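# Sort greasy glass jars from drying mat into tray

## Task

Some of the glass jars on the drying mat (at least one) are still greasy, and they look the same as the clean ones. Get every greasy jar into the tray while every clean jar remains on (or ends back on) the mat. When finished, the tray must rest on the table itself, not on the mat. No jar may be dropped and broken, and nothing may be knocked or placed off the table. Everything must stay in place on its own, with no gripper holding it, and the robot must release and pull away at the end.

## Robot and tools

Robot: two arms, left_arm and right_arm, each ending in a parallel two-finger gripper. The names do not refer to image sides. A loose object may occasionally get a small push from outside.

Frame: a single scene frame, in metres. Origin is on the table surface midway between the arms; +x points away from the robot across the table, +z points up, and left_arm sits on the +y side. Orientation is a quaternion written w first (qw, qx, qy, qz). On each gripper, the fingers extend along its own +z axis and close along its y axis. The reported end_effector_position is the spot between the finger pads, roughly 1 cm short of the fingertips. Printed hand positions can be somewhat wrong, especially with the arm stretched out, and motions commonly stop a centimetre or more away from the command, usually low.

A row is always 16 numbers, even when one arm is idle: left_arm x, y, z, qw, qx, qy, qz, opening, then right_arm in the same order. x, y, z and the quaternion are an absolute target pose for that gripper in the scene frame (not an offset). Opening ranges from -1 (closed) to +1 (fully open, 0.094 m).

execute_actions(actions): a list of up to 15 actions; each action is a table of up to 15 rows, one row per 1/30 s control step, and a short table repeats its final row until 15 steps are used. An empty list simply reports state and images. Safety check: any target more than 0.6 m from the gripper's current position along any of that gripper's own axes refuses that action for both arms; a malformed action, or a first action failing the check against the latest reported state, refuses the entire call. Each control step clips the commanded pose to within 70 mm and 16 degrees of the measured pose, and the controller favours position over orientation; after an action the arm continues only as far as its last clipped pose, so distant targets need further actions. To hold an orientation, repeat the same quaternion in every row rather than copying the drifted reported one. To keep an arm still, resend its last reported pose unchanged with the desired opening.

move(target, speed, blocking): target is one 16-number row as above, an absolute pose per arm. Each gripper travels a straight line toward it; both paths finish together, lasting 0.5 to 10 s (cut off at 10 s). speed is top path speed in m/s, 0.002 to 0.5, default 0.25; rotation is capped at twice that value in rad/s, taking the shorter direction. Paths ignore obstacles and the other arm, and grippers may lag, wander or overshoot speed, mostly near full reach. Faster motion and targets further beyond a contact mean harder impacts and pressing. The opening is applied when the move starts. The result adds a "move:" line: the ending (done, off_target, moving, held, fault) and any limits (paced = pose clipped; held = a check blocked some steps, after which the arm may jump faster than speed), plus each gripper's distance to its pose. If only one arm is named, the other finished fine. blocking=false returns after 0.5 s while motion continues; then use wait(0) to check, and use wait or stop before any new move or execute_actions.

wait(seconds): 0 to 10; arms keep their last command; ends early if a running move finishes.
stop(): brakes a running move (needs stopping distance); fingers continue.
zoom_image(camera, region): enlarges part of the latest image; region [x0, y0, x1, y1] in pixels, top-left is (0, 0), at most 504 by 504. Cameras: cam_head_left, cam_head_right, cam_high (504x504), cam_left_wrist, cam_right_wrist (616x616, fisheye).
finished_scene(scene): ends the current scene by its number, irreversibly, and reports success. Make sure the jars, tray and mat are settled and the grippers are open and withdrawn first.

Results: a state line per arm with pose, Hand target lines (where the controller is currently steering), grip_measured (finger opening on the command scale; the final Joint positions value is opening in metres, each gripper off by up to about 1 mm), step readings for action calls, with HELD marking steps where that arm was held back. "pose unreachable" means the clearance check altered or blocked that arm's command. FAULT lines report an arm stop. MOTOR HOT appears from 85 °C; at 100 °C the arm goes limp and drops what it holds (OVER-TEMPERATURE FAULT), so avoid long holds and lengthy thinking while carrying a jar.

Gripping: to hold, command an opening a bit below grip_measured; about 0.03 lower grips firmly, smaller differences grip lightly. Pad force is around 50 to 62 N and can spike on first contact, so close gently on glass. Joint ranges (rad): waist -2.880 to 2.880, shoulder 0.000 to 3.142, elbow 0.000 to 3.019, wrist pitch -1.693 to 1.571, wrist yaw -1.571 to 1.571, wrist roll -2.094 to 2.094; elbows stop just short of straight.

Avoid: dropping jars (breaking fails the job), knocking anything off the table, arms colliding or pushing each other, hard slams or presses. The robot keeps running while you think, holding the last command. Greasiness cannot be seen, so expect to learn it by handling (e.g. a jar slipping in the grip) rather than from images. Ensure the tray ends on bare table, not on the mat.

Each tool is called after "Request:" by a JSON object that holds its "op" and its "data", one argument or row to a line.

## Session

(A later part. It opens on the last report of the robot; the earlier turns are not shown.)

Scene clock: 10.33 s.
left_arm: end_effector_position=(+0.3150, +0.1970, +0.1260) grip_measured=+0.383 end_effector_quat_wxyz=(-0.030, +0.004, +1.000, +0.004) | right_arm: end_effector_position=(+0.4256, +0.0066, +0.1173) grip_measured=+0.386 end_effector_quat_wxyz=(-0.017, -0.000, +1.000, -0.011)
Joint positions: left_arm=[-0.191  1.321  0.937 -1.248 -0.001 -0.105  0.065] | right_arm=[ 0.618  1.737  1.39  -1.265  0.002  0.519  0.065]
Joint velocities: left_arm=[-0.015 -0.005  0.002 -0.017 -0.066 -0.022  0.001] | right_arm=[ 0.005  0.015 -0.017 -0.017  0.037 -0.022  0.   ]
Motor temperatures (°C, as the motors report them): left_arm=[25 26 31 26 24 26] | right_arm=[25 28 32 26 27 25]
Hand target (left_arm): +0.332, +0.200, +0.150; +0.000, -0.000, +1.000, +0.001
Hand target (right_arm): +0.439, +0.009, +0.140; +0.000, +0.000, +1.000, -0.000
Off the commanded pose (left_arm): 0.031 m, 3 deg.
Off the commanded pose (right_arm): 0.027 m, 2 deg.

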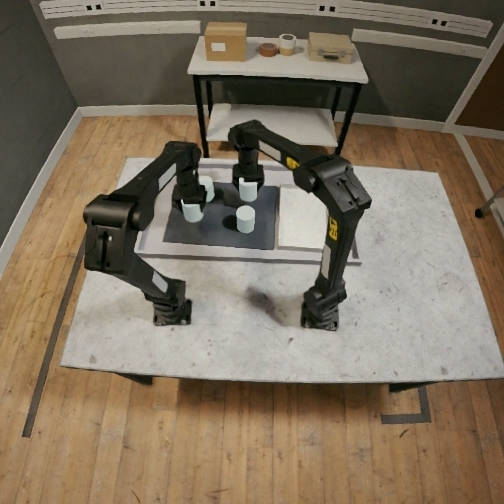

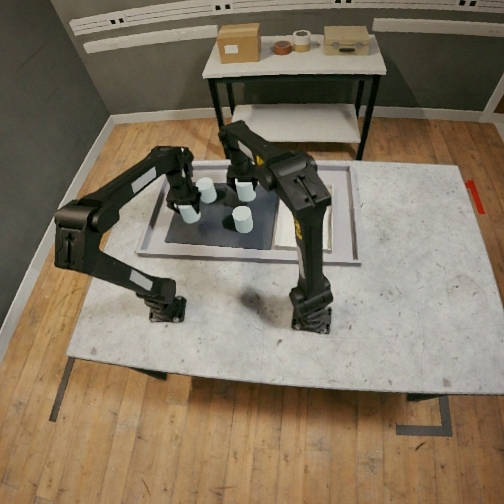

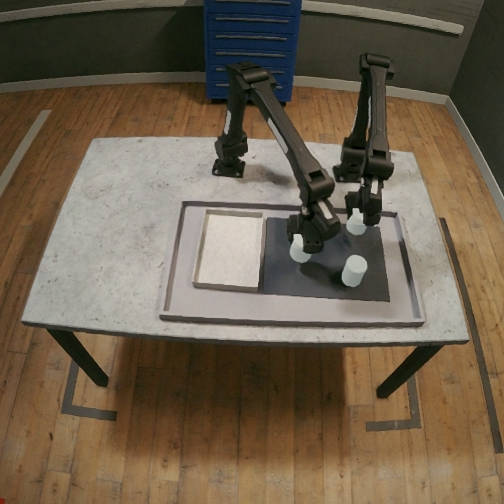

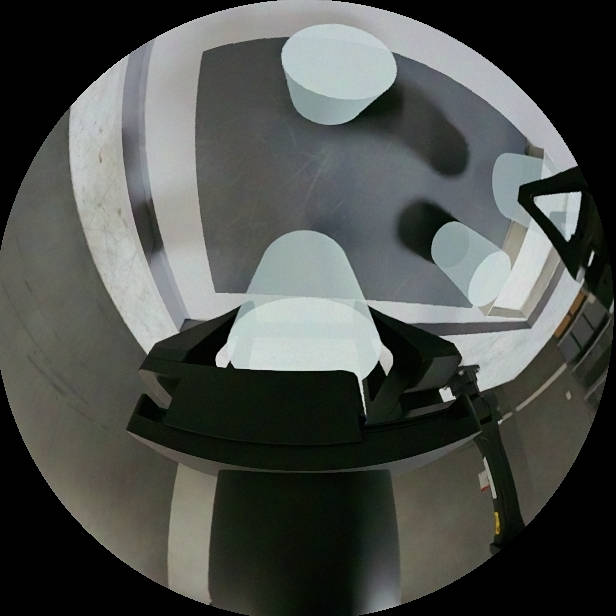

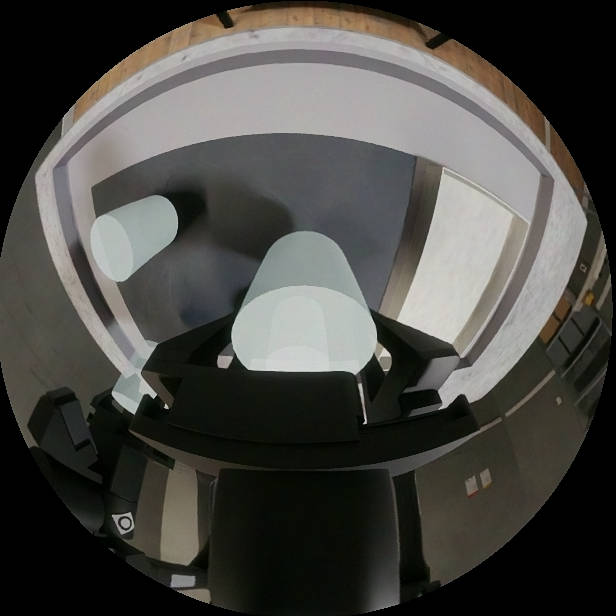

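Request:
{"op": "move", "data": {
  "target": [0.335,0.15,0.20,0,0,1,0,0.365,0.395,-0.265,0.13,0,0,1,0,0.365],
  "speed": 0.2
}}

Request:
{"op": "move", "data": {
  "target": [0.335,0.10,0.20,0,0,1,0,0.365,0.395,-0.265,0.048,0,0,1,0,0.365],
  "speed": 0.08
}}

Scene clock: 12.40 s.
left_arm: end_effector_position=(+0.3186, +0.1588, +0.1701) grip_measured=+0.383 end_effector_quat_wxyz=(-0.036, -0.003, +0.999, +0.008) | right_arm: end_effector_position=(+0.3908, -0.2668, +0.1247) grip_measured=+0.386 end_effector_quat_wxyz=(-0.019, +0.008, +1.000, -0.002)
Joint positions: left_arm=[-0.3    1.317  1.055 -1.383  0.001 -0.228  0.065] | right_arm=[ 0.039  1.481  1.097 -1.223  0.006 -0.044  0.065]
Joint velocities: left_arm=[-0.005 -0.005  0.007  0.007 -0.051 -0.007  0.001] | right_arm=[ 0.005  0.005 -0.007  0.002  0.007 -0.037 -0.001]
Motor temperatures (°C, as the motors report them): left_arm=[25 26 31 26 24 26] | right_arm=[25 28 32 26 27 25]
Hand target (left_arm): +0.332, +0.151, +0.200; -0.000, +0.000, +1.000, -0.001
Hand target (right_arm): +0.393, -0.264, +0.129; -0.004, +0.000, +1.000, -0.001
Off the commanded pose (left_arm): 0.035 m, 4 deg.
Off the commanded pose (right_arm): 0.007 m, 2 deg.
move: off_target (left_arm)

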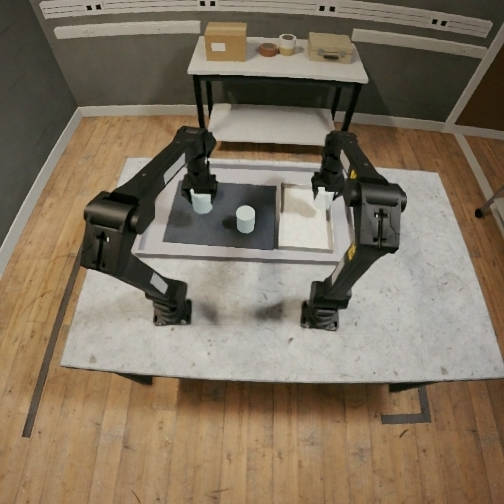

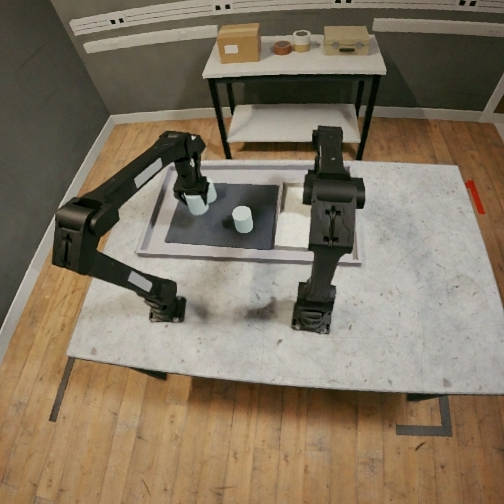

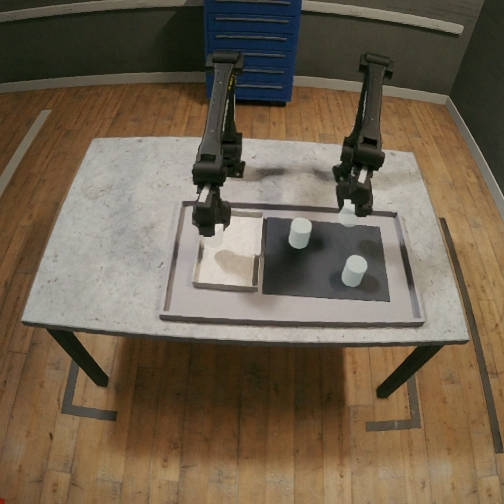

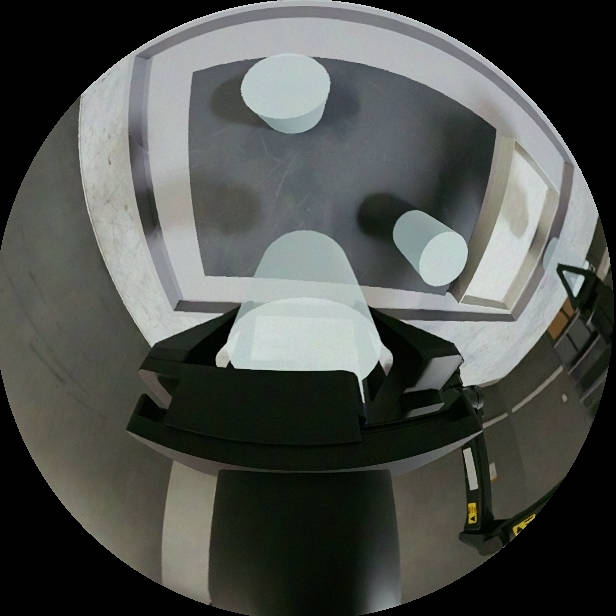

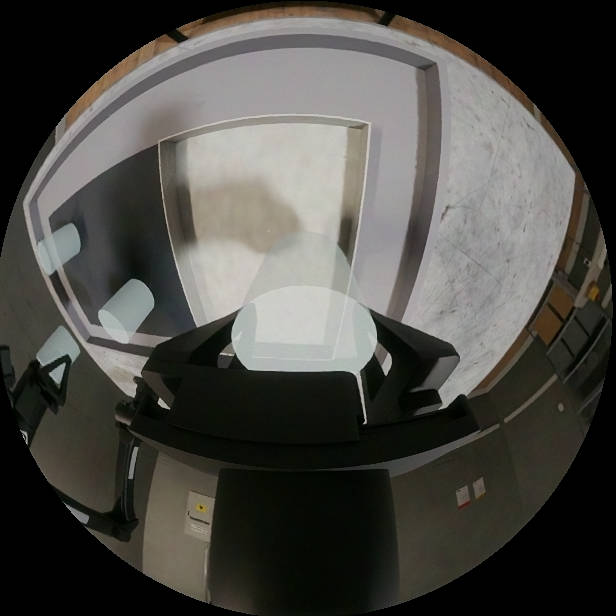

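Scene clock: 13.70 s.
left_arm: end_effector_position=(+0.3182, +0.1106, +0.1822) grip_measured=+0.383 end_effector_quat_wxyz=(-0.019, -0.001, +1.000, +0.006) | right_arm: end_effector_position=(+0.3939, -0.2663, +0.0554) grip_measured=+0.386 end_effector_quat_wxyz=(+0.000, +0.005, +1.000, -0.001)
Joint positions: left_arm=[-0.432  1.323  1.094 -1.383  0.002 -0.356  0.065] | right_arm=[ 0.039  1.555  0.976 -0.991  0.002 -0.049  0.065]
Joint velocities: left_arm=[ 0.015  0.024 -0.002 -0.012 -0.022 -0.007  0.001] | right_arm=[-0.005  0.005 -0.007  0.007  0.022 -0.139 -0.001]
Motor temperatures (°C, as the motors report them): left_arm=[25 26 32 26 24 26] | right_arm=[25 28 32 26 27 25]
Hand target (left_arm): +0.333, +0.101, +0.200; +0.000, +0.000, +1.000, -0.000
Hand target (right_arm): +0.395, -0.265, +0.048; +0.000, +0.000, +1.000, +0.000
Off the commanded pose (left_arm): 0.027 m, 2 deg.
Off the commanded pose (right_arm): 0.008 m, 1 deg.
move: off_target (left_arm)

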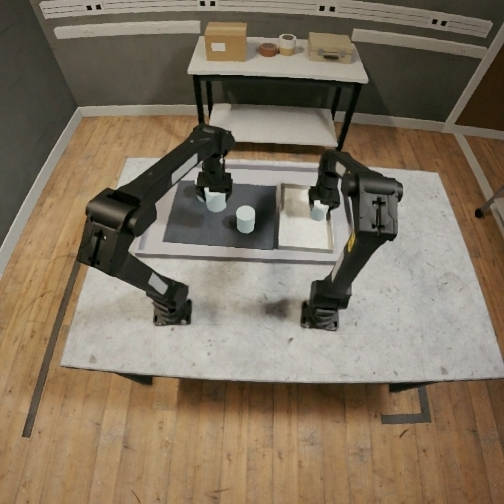

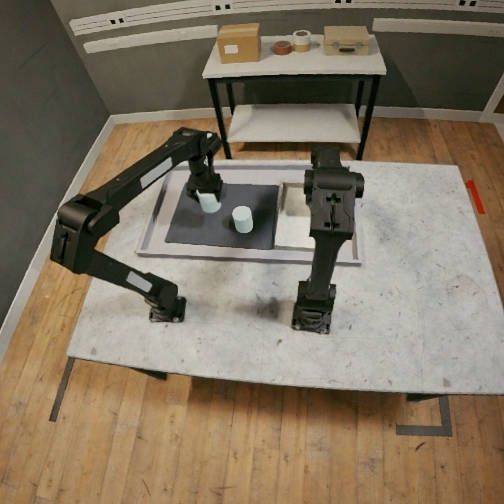

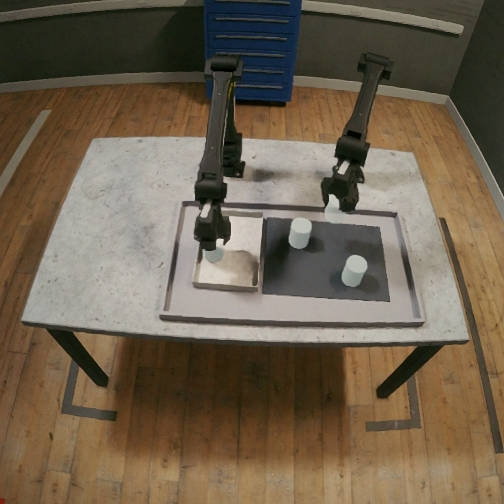

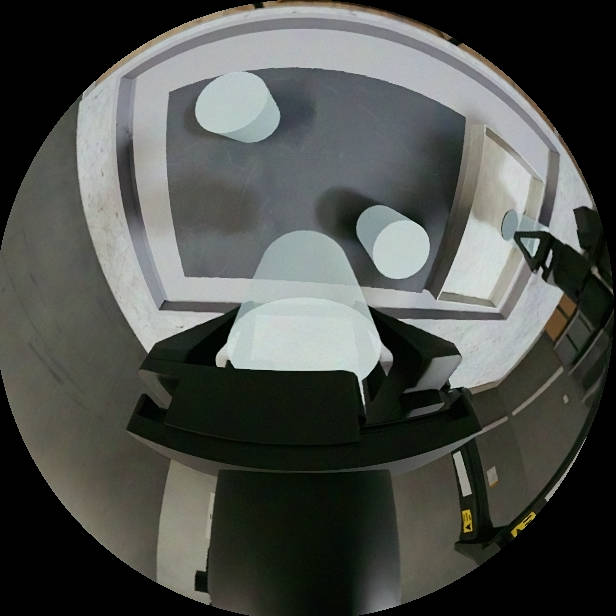

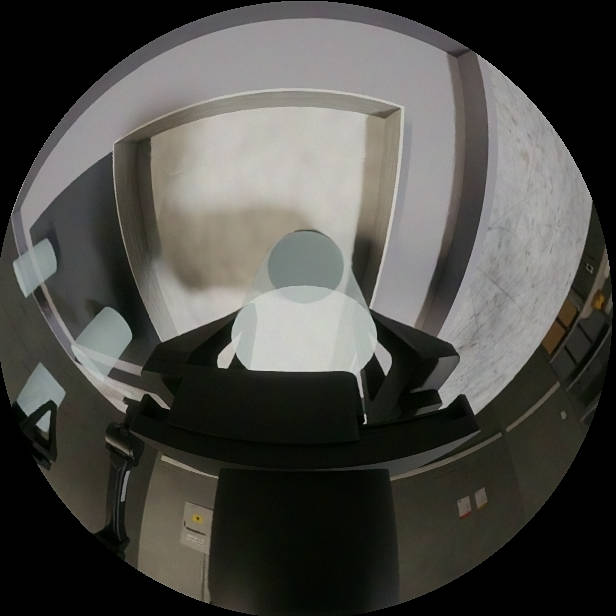

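Request:
{"op": "execute_actions", "data": {
  "actions": [
    [[0.335,0.10,0.20,0,0,1,0,0.365,0.395,-0.265,0.052,0,0,1,0,0.40],[0.335,0.10,0.20,0,0,1,0,0.365,0.395,-0.265,0.052,0,0,1,0,0.41],[0.335,0.10,0.20,0,0,1,0,0.365,0.395,-0.265,0.052,0,0,1,0,0.43],[0.335,0.10,0.20,0,0,1,0,0.365,0.395,-0.265,0.052,0,0,1,0,0.46],[0.335,0.10,0.20,0,0,1,0,0.365,0.395,-0.265,0.052,0,0,1,0,0.55],[0.335,0.10,0.20,0,0,1,0,0.365,0.395,-0.265,0.052,0,0,1,0,0.7],[0.335,0.10,0.20,0,0,1,0,0.365,0.395,-0.265,0.052,0,0,1,0,0.8]]
  ]
}}

Request:
{"op": "move", "data": {
  "target": [0.345,0.04,0.20,0,0,1,0,0.365,0.395,-0.265,0.16,0,0,1,0,0.8],
  "speed": 0.2
}}

Request:
{"op": "move", "data": {
  "target": [0.455,-0.178,0.16,0,0,1,0,0.365,0.21,-0.36,0.18,0,0,1,0,1],
  "speed": 0.2
}}

Scene clock: 14.37 s.
left_arm: end_effector_position=(+0.3183, +0.1106, +0.1816) grip_measured=+0.383 end_effector_quat_wxyz=(-0.020, -0.003, +1.000, +0.006) | right_arm: end_effector_position=(+0.3939, -0.2663, +0.0554) grip_measured=+0.798 end_effector_quat_wxyz=(+0.000, +0.005, +1.000, -0.001)
Joint positions: left_arm=[-0.432  1.324  1.094 -1.383  0.002 -0.359  0.065] | right_arm=[ 0.039  1.555  0.976 -0.991  0.002 -0.049  0.084]
Joint velocities: left_arm=[ 0.005 -0.005  0.012 -0.002  0.007 -0.081 -0.   ] | right_arm=[-0.005 -0.024 -0.017  0.007 -0.037 -0.051 -0.   ]
Motor temperatures (°C, as the motors report them): left_arm=[25 26 32 26 24 26] | right_arm=[25 28 32 26 27 25]
Hand target (left_arm): +0.334, +0.100, +0.200; +0.000, +0.000, +1.000, -0.000
Hand target (right_arm): +0.395, -0.265, +0.052; -0.000, +0.000, +1.000, -0.000
Off the commanded pose (left_arm): 0.027 m, 2 deg.
Off the commanded pose (right_arm): 0.004 m, 1 deg.
Step readings (end_effector_position):
0: left_arm (+0.3182, +0.1106, +0.1820) | right_arm (+0.3939, -0.2663, +0.0554)
1: left_arm (+0.3182, +0.1106, +0.1820) | right_arm (+0.3939, -0.2663, +0.0554)
2: left_arm (+0.3182, +0.1106, +0.1818) | right_arm (+0.3939, -0.2663, +0.0554)
4: left_arm (+0.3182, +0.1106, +0.1818) | right_arm (+0.3939, -0.2663, +0.0554)
8: left_arm (+0.3183, +0.1106, +0.1816) | right_arm (+0.3939, -0.2663, +0.0554)
15: end_effector_position above

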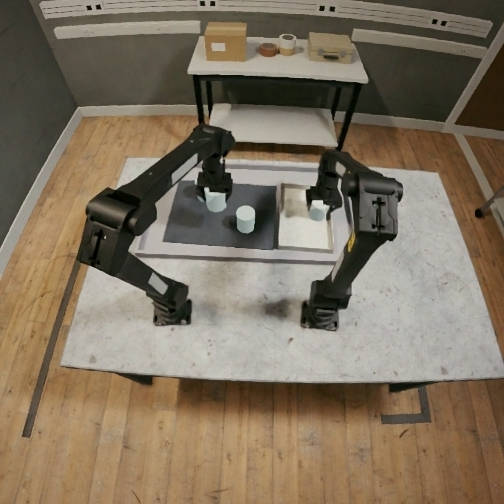

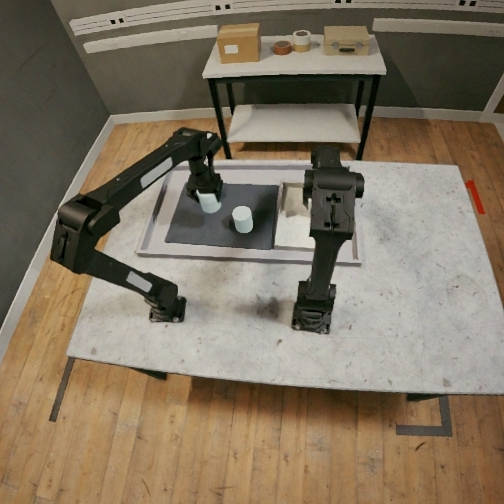

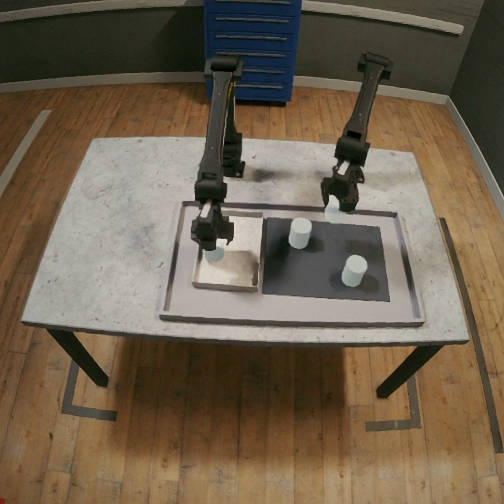

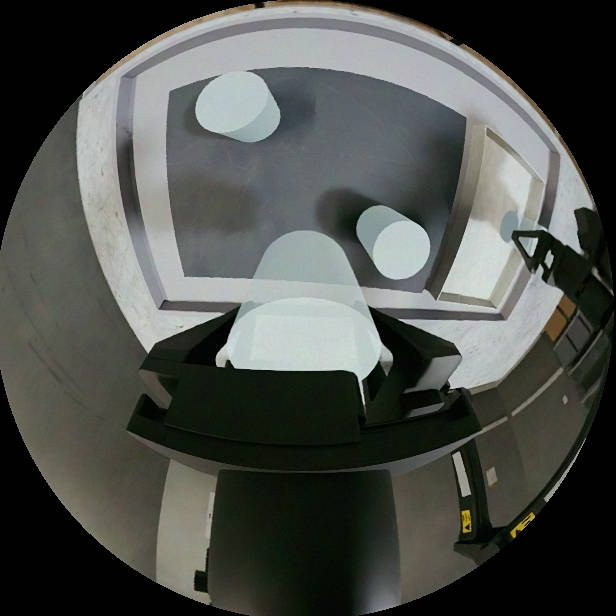

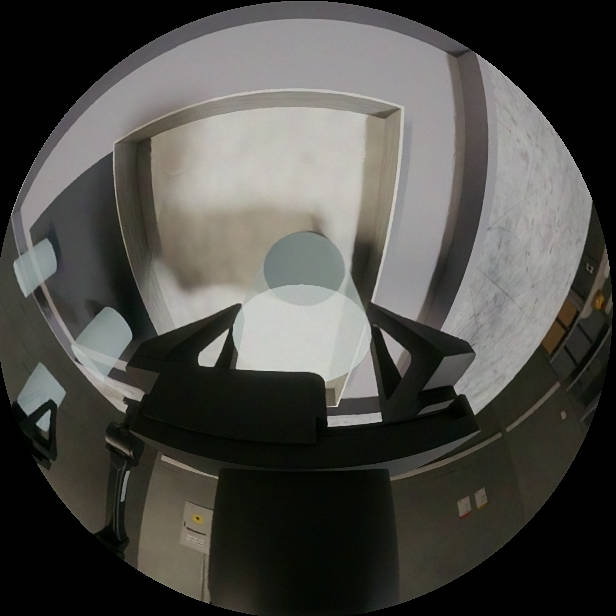

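Scene clock: 15.33 s.
left_arm: end_effector_position=(+0.3300, +0.0516, +0.1832) grip_measured=+0.383 end_effector_quat_wxyz=(-0.018, +0.000, +1.000, +0.008) | right_arm: end_effector_position=(+0.3860, -0.2658, +0.1486) grip_measured=+0.798 end_effector_quat_wxyz=(-0.006, +0.005, +1.000, -0.001)
Joint positions: left_arm=[-0.563  1.413  1.185 -1.383  0.003 -0.484  0.065] | right_arm=[ 0.039  1.431  1.11  -1.262  0.002 -0.05   0.084]
Joint velocities: left_arm=[-0.015 -0.005  0.007 -0.012 -0.037 -0.022 -0.   ] | right_arm=[-0.015 -0.005  0.002 -0.017 -0.007 -0.007  0.   ]
Motor temperatures (°C, as the motors report them): left_arm=[25 26 32 26 24 26] | right_arm=[25 28 32 26 27 25]
Hand target (left_arm): +0.343, +0.040, +0.201; +0.000, +0.000, +1.000, -0.001
Hand target (right_arm): +0.394, -0.265, +0.160; +0.000, -0.000, +1.000, -0.000
Off the commanded pose (left_arm): 0.025 m, 2 deg.
Off the commanded pose (right_arm): 0.015 m, 1 deg.
move: off_target (left_arm, right_arm)

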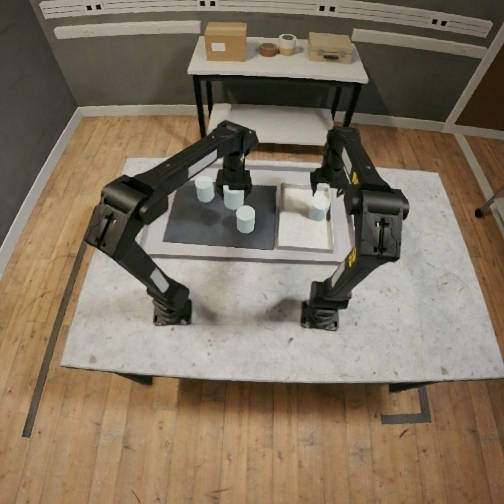

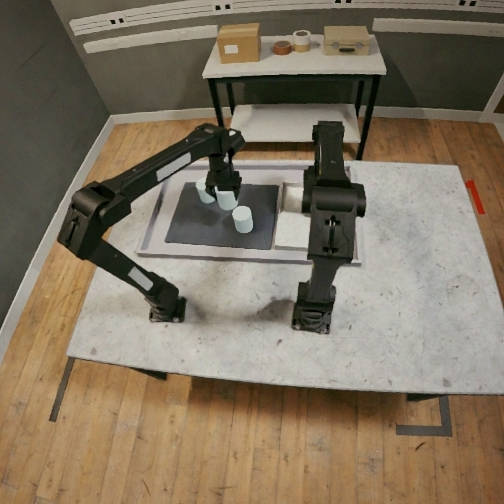

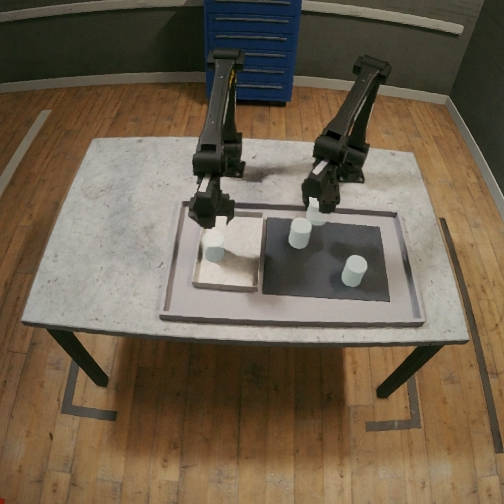

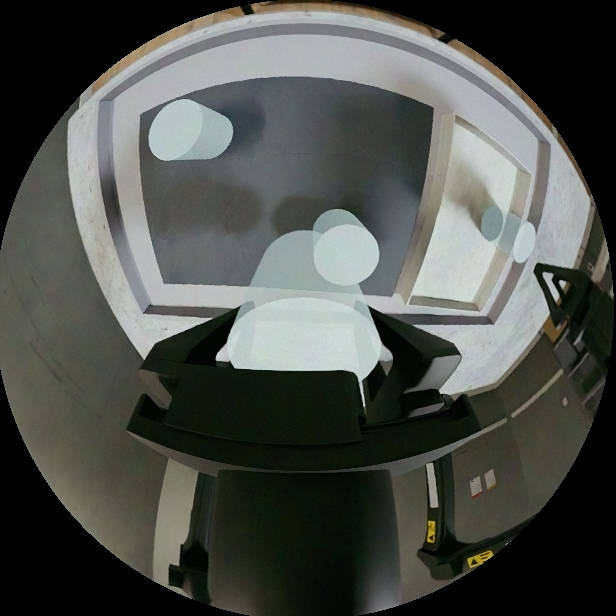

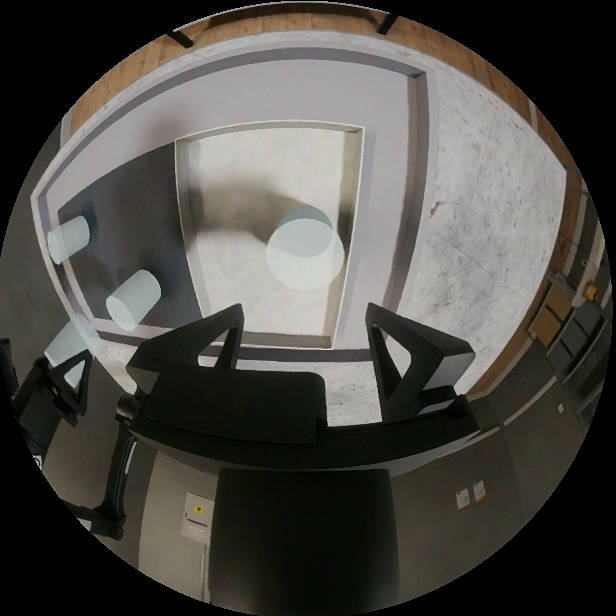

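Scene clock: 17.20 s.
left_arm: end_effector_position=(+0.4442, -0.1636, +0.1394) grip_measured=+0.383 end_effector_quat_wxyz=(-0.021, -0.001, +1.000, +0.015) | right_arm: end_effector_position=(+0.2168, -0.3613, +0.1827) grip_measured=+1.000 end_effector_quat_wxyz=(+0.008, +0.003, +1.000, -0.006)
Joint positions: left_arm=[-0.79   2.009  1.853 -1.465  0.005 -0.713  0.065] | right_arm=[-0.387  0.996  0.847 -1.401  0.002 -0.479  0.094]
Joint velocities: left_arm=[-0.005  0.005  0.002  0.007  0.007 -0.037  0.   ] | right_arm=[-0.015 -0.005 -0.022 -0.002  0.051 -0.022  0.   ]
Motor temperatures (°C, as the motors report them): left_arm=[25 27 33 26 24 26] | right_arm=[25 28 32 26 27 25]
Hand target (left_arm): +0.453, -0.177, +0.163; -0.000, -0.000, +1.000, -0.001
Hand target (right_arm): +0.209, -0.359, +0.179; -0.003, +0.000, +1.000, +0.000
Off the commanded pose (left_arm): 0.027 m, 3 deg.
Off the commanded pose (right_arm): 0.007 m, 1 deg.
move: off_target (left_arm)

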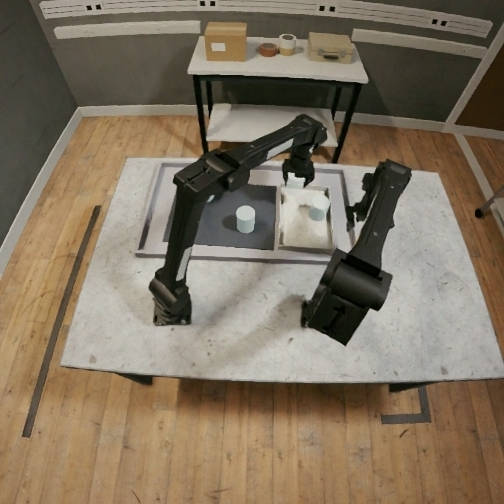

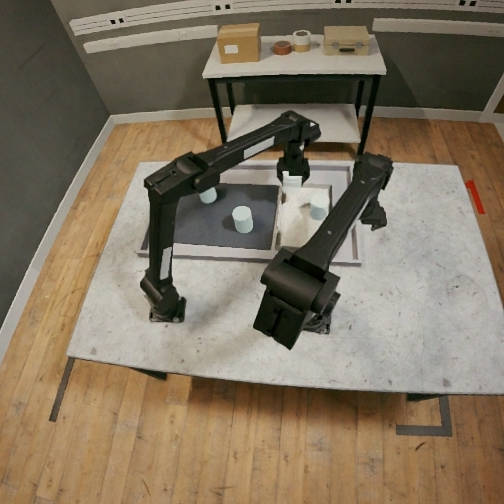

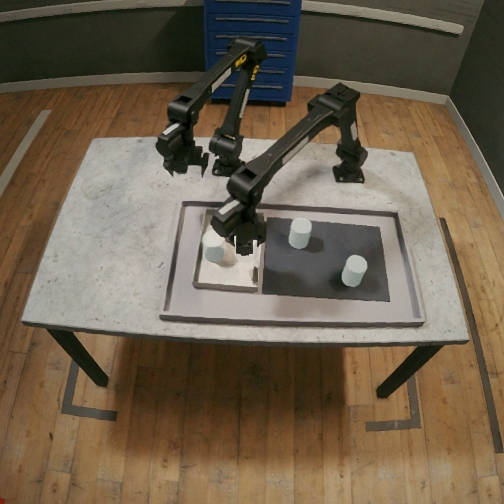

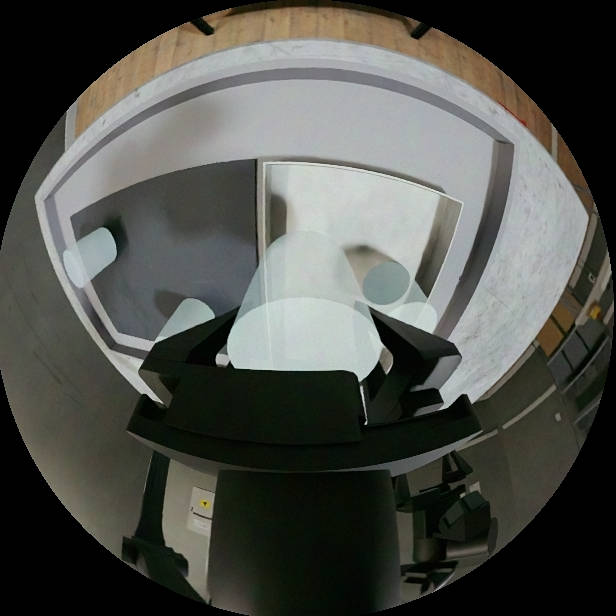

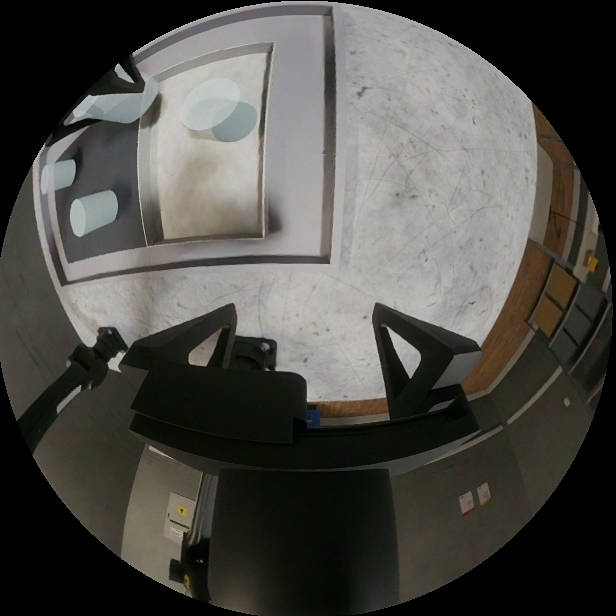

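Request:
{"op": "move", "data": {
  "target": [0.445,-0.186,0.095,0,0,1,0,0.365,0.21,-0.36,0.18,0,0,1,0,1],
  "speed": 0.08
}}

Scene clock: 18.37 s.
left_arm: end_effector_position=(+0.4462, -0.1774, +0.0932) grip_measured=+0.383 end_effector_quat_wxyz=(-0.008, -0.003, +1.000, +0.005) | right_arm: end_effector_position=(+0.2168, -0.3613, +0.1827) grip_measured=+1.000 end_effector_quat_wxyz=(+0.008, -0.001, +1.000, -0.006)
Joint positions: left_arm=[-0.805  2.044  1.785 -1.331  0.003 -0.732  0.065] | right_arm=[-0.387  0.996  0.847 -1.401  0.002 -0.486  0.094]
Joint velocities: left_arm=[-0.015 -0.024  0.002 -0.007  0.007 -0.066  0.001] | right_arm=[ 0.015 -0.005 -0.027  0.012  0.022  0.051  0.   ]
Motor temperatures (°C, as the motors report them): left_arm=[25 27 33 26 24 26] | right_arm=[25 28 32 26 27 25]
Hand target (left_arm): +0.445, -0.187, +0.095; -0.000, +0.000, +1.000, +0.000
Hand target (right_arm): +0.210, -0.360, +0.180; -0.000, -0.000, +1.000, -0.000
Off the commanded pose (left_arm): 0.009 m, 1 deg.
Off the commanded pose (right_arm): 0.007 m, 1 deg.
move: done

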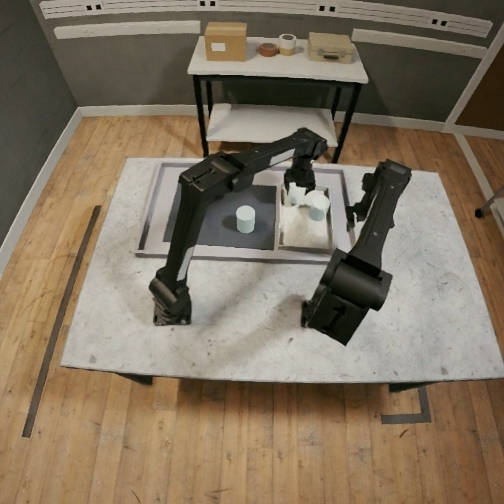

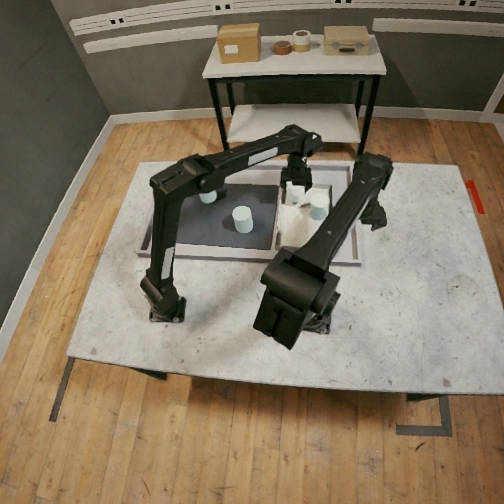

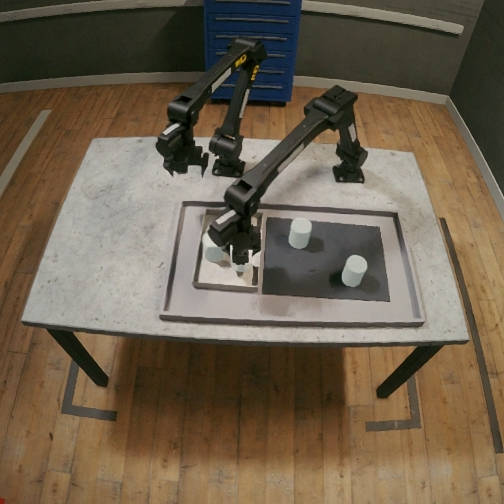

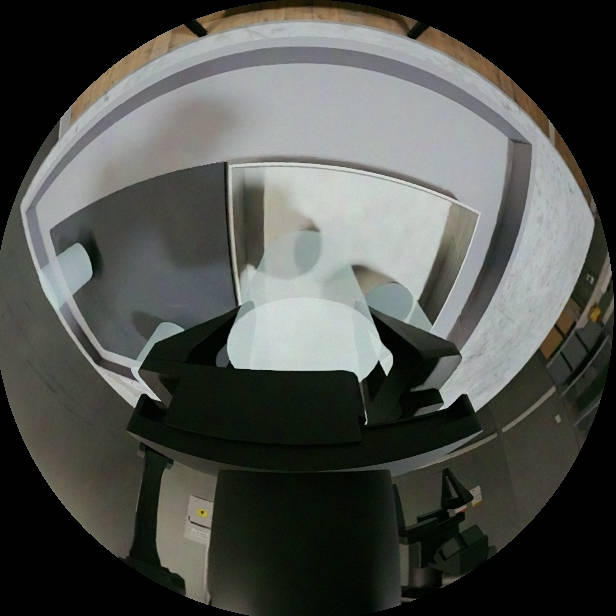

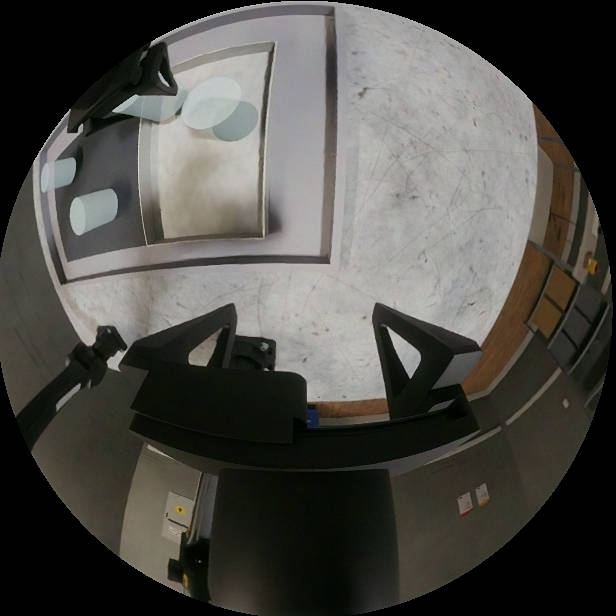

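Request:
{"op": "move", "data": {
  "target": [0.445,-0.176,0.051,0,0,1,0,0.365,0.21,-0.36,0.18,0,0,1,0,1],
  "speed": 0.06
}}

Scene clock: 19.43 s.
left_arm: end_effector_position=(+0.4436, -0.1750, +0.0578) grip_measured=+0.383 end_effector_quat_wxyz=(-0.002, -0.003, +1.000, -0.000) | right_arm: end_effector_position=(+0.2168, -0.3613, +0.1827) grip_measured=+1.000 end_effector_quat_wxyz=(+0.008, -0.001, +1.000, -0.006)
Joint positions: left_arm=[-0.805  2.053  1.703 -1.223  0.002 -0.732  0.065] | right_arm=[-0.387  0.996  0.847 -1.401  0.002 -0.487  0.094]
Joint velocities: left_arm=[-0.005 -0.015  0.002 -0.012  0.051 -0.007 -0.001] | right_arm=[-0.005 -0.015  0.027  0.017  0.007 -0.007  0.   ]
Motor temperatures (°C, as the motors report them): left_arm=[25 27 33 26 24 26] | right_arm=[25 28 32 26 27 25]
Hand target (left_arm): +0.446, -0.177, +0.051; +0.000, +0.000, +1.000, +0.000
Hand target (right_arm): +0.210, -0.360, +0.180; -0.000, -0.000, +1.000, -0.000
Off the commanded pose (left_arm): 0.007 m, 0 deg.
Off the commanded pose (right_arm): 0.007 m, 1 deg.
move: done

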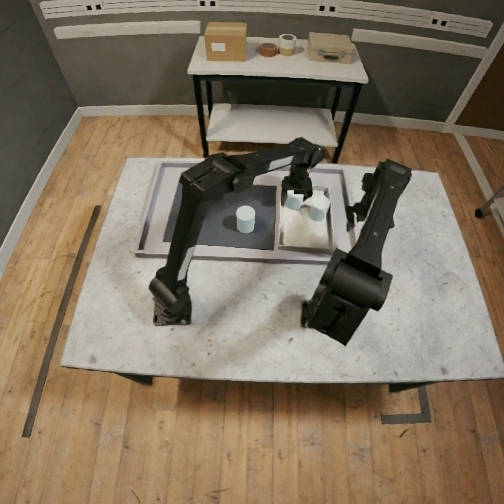

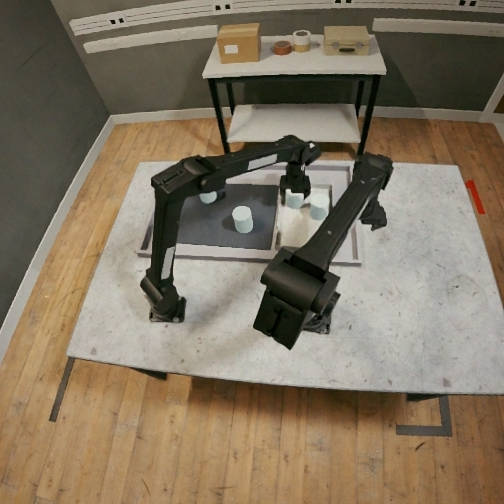

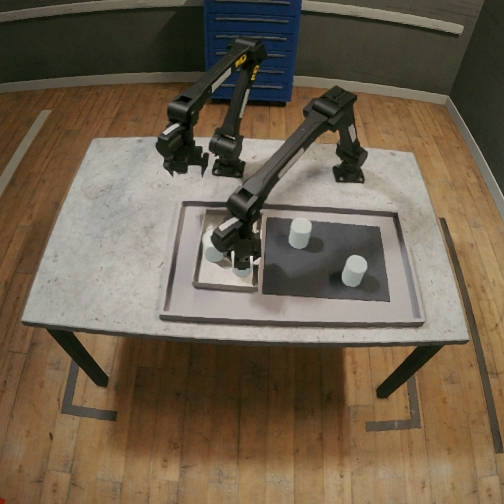

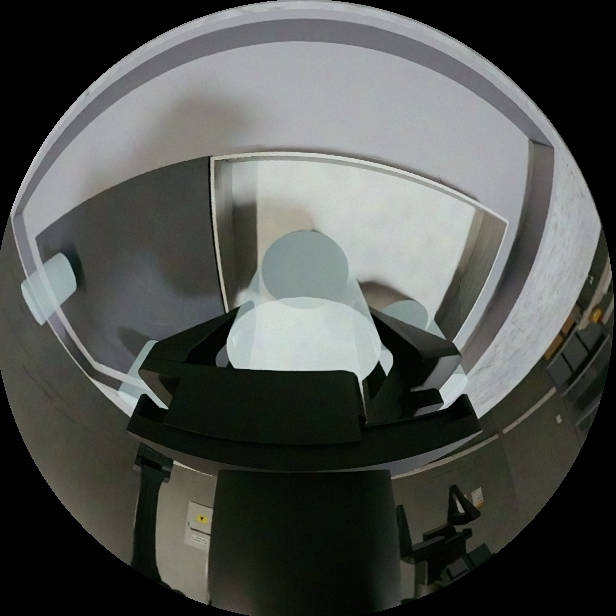

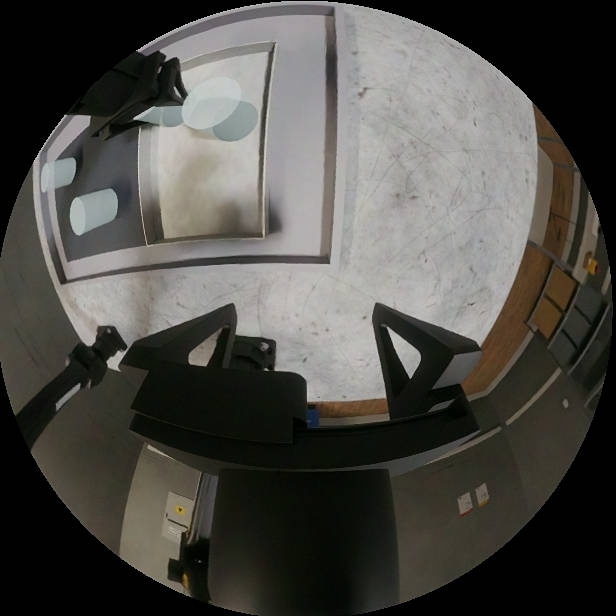

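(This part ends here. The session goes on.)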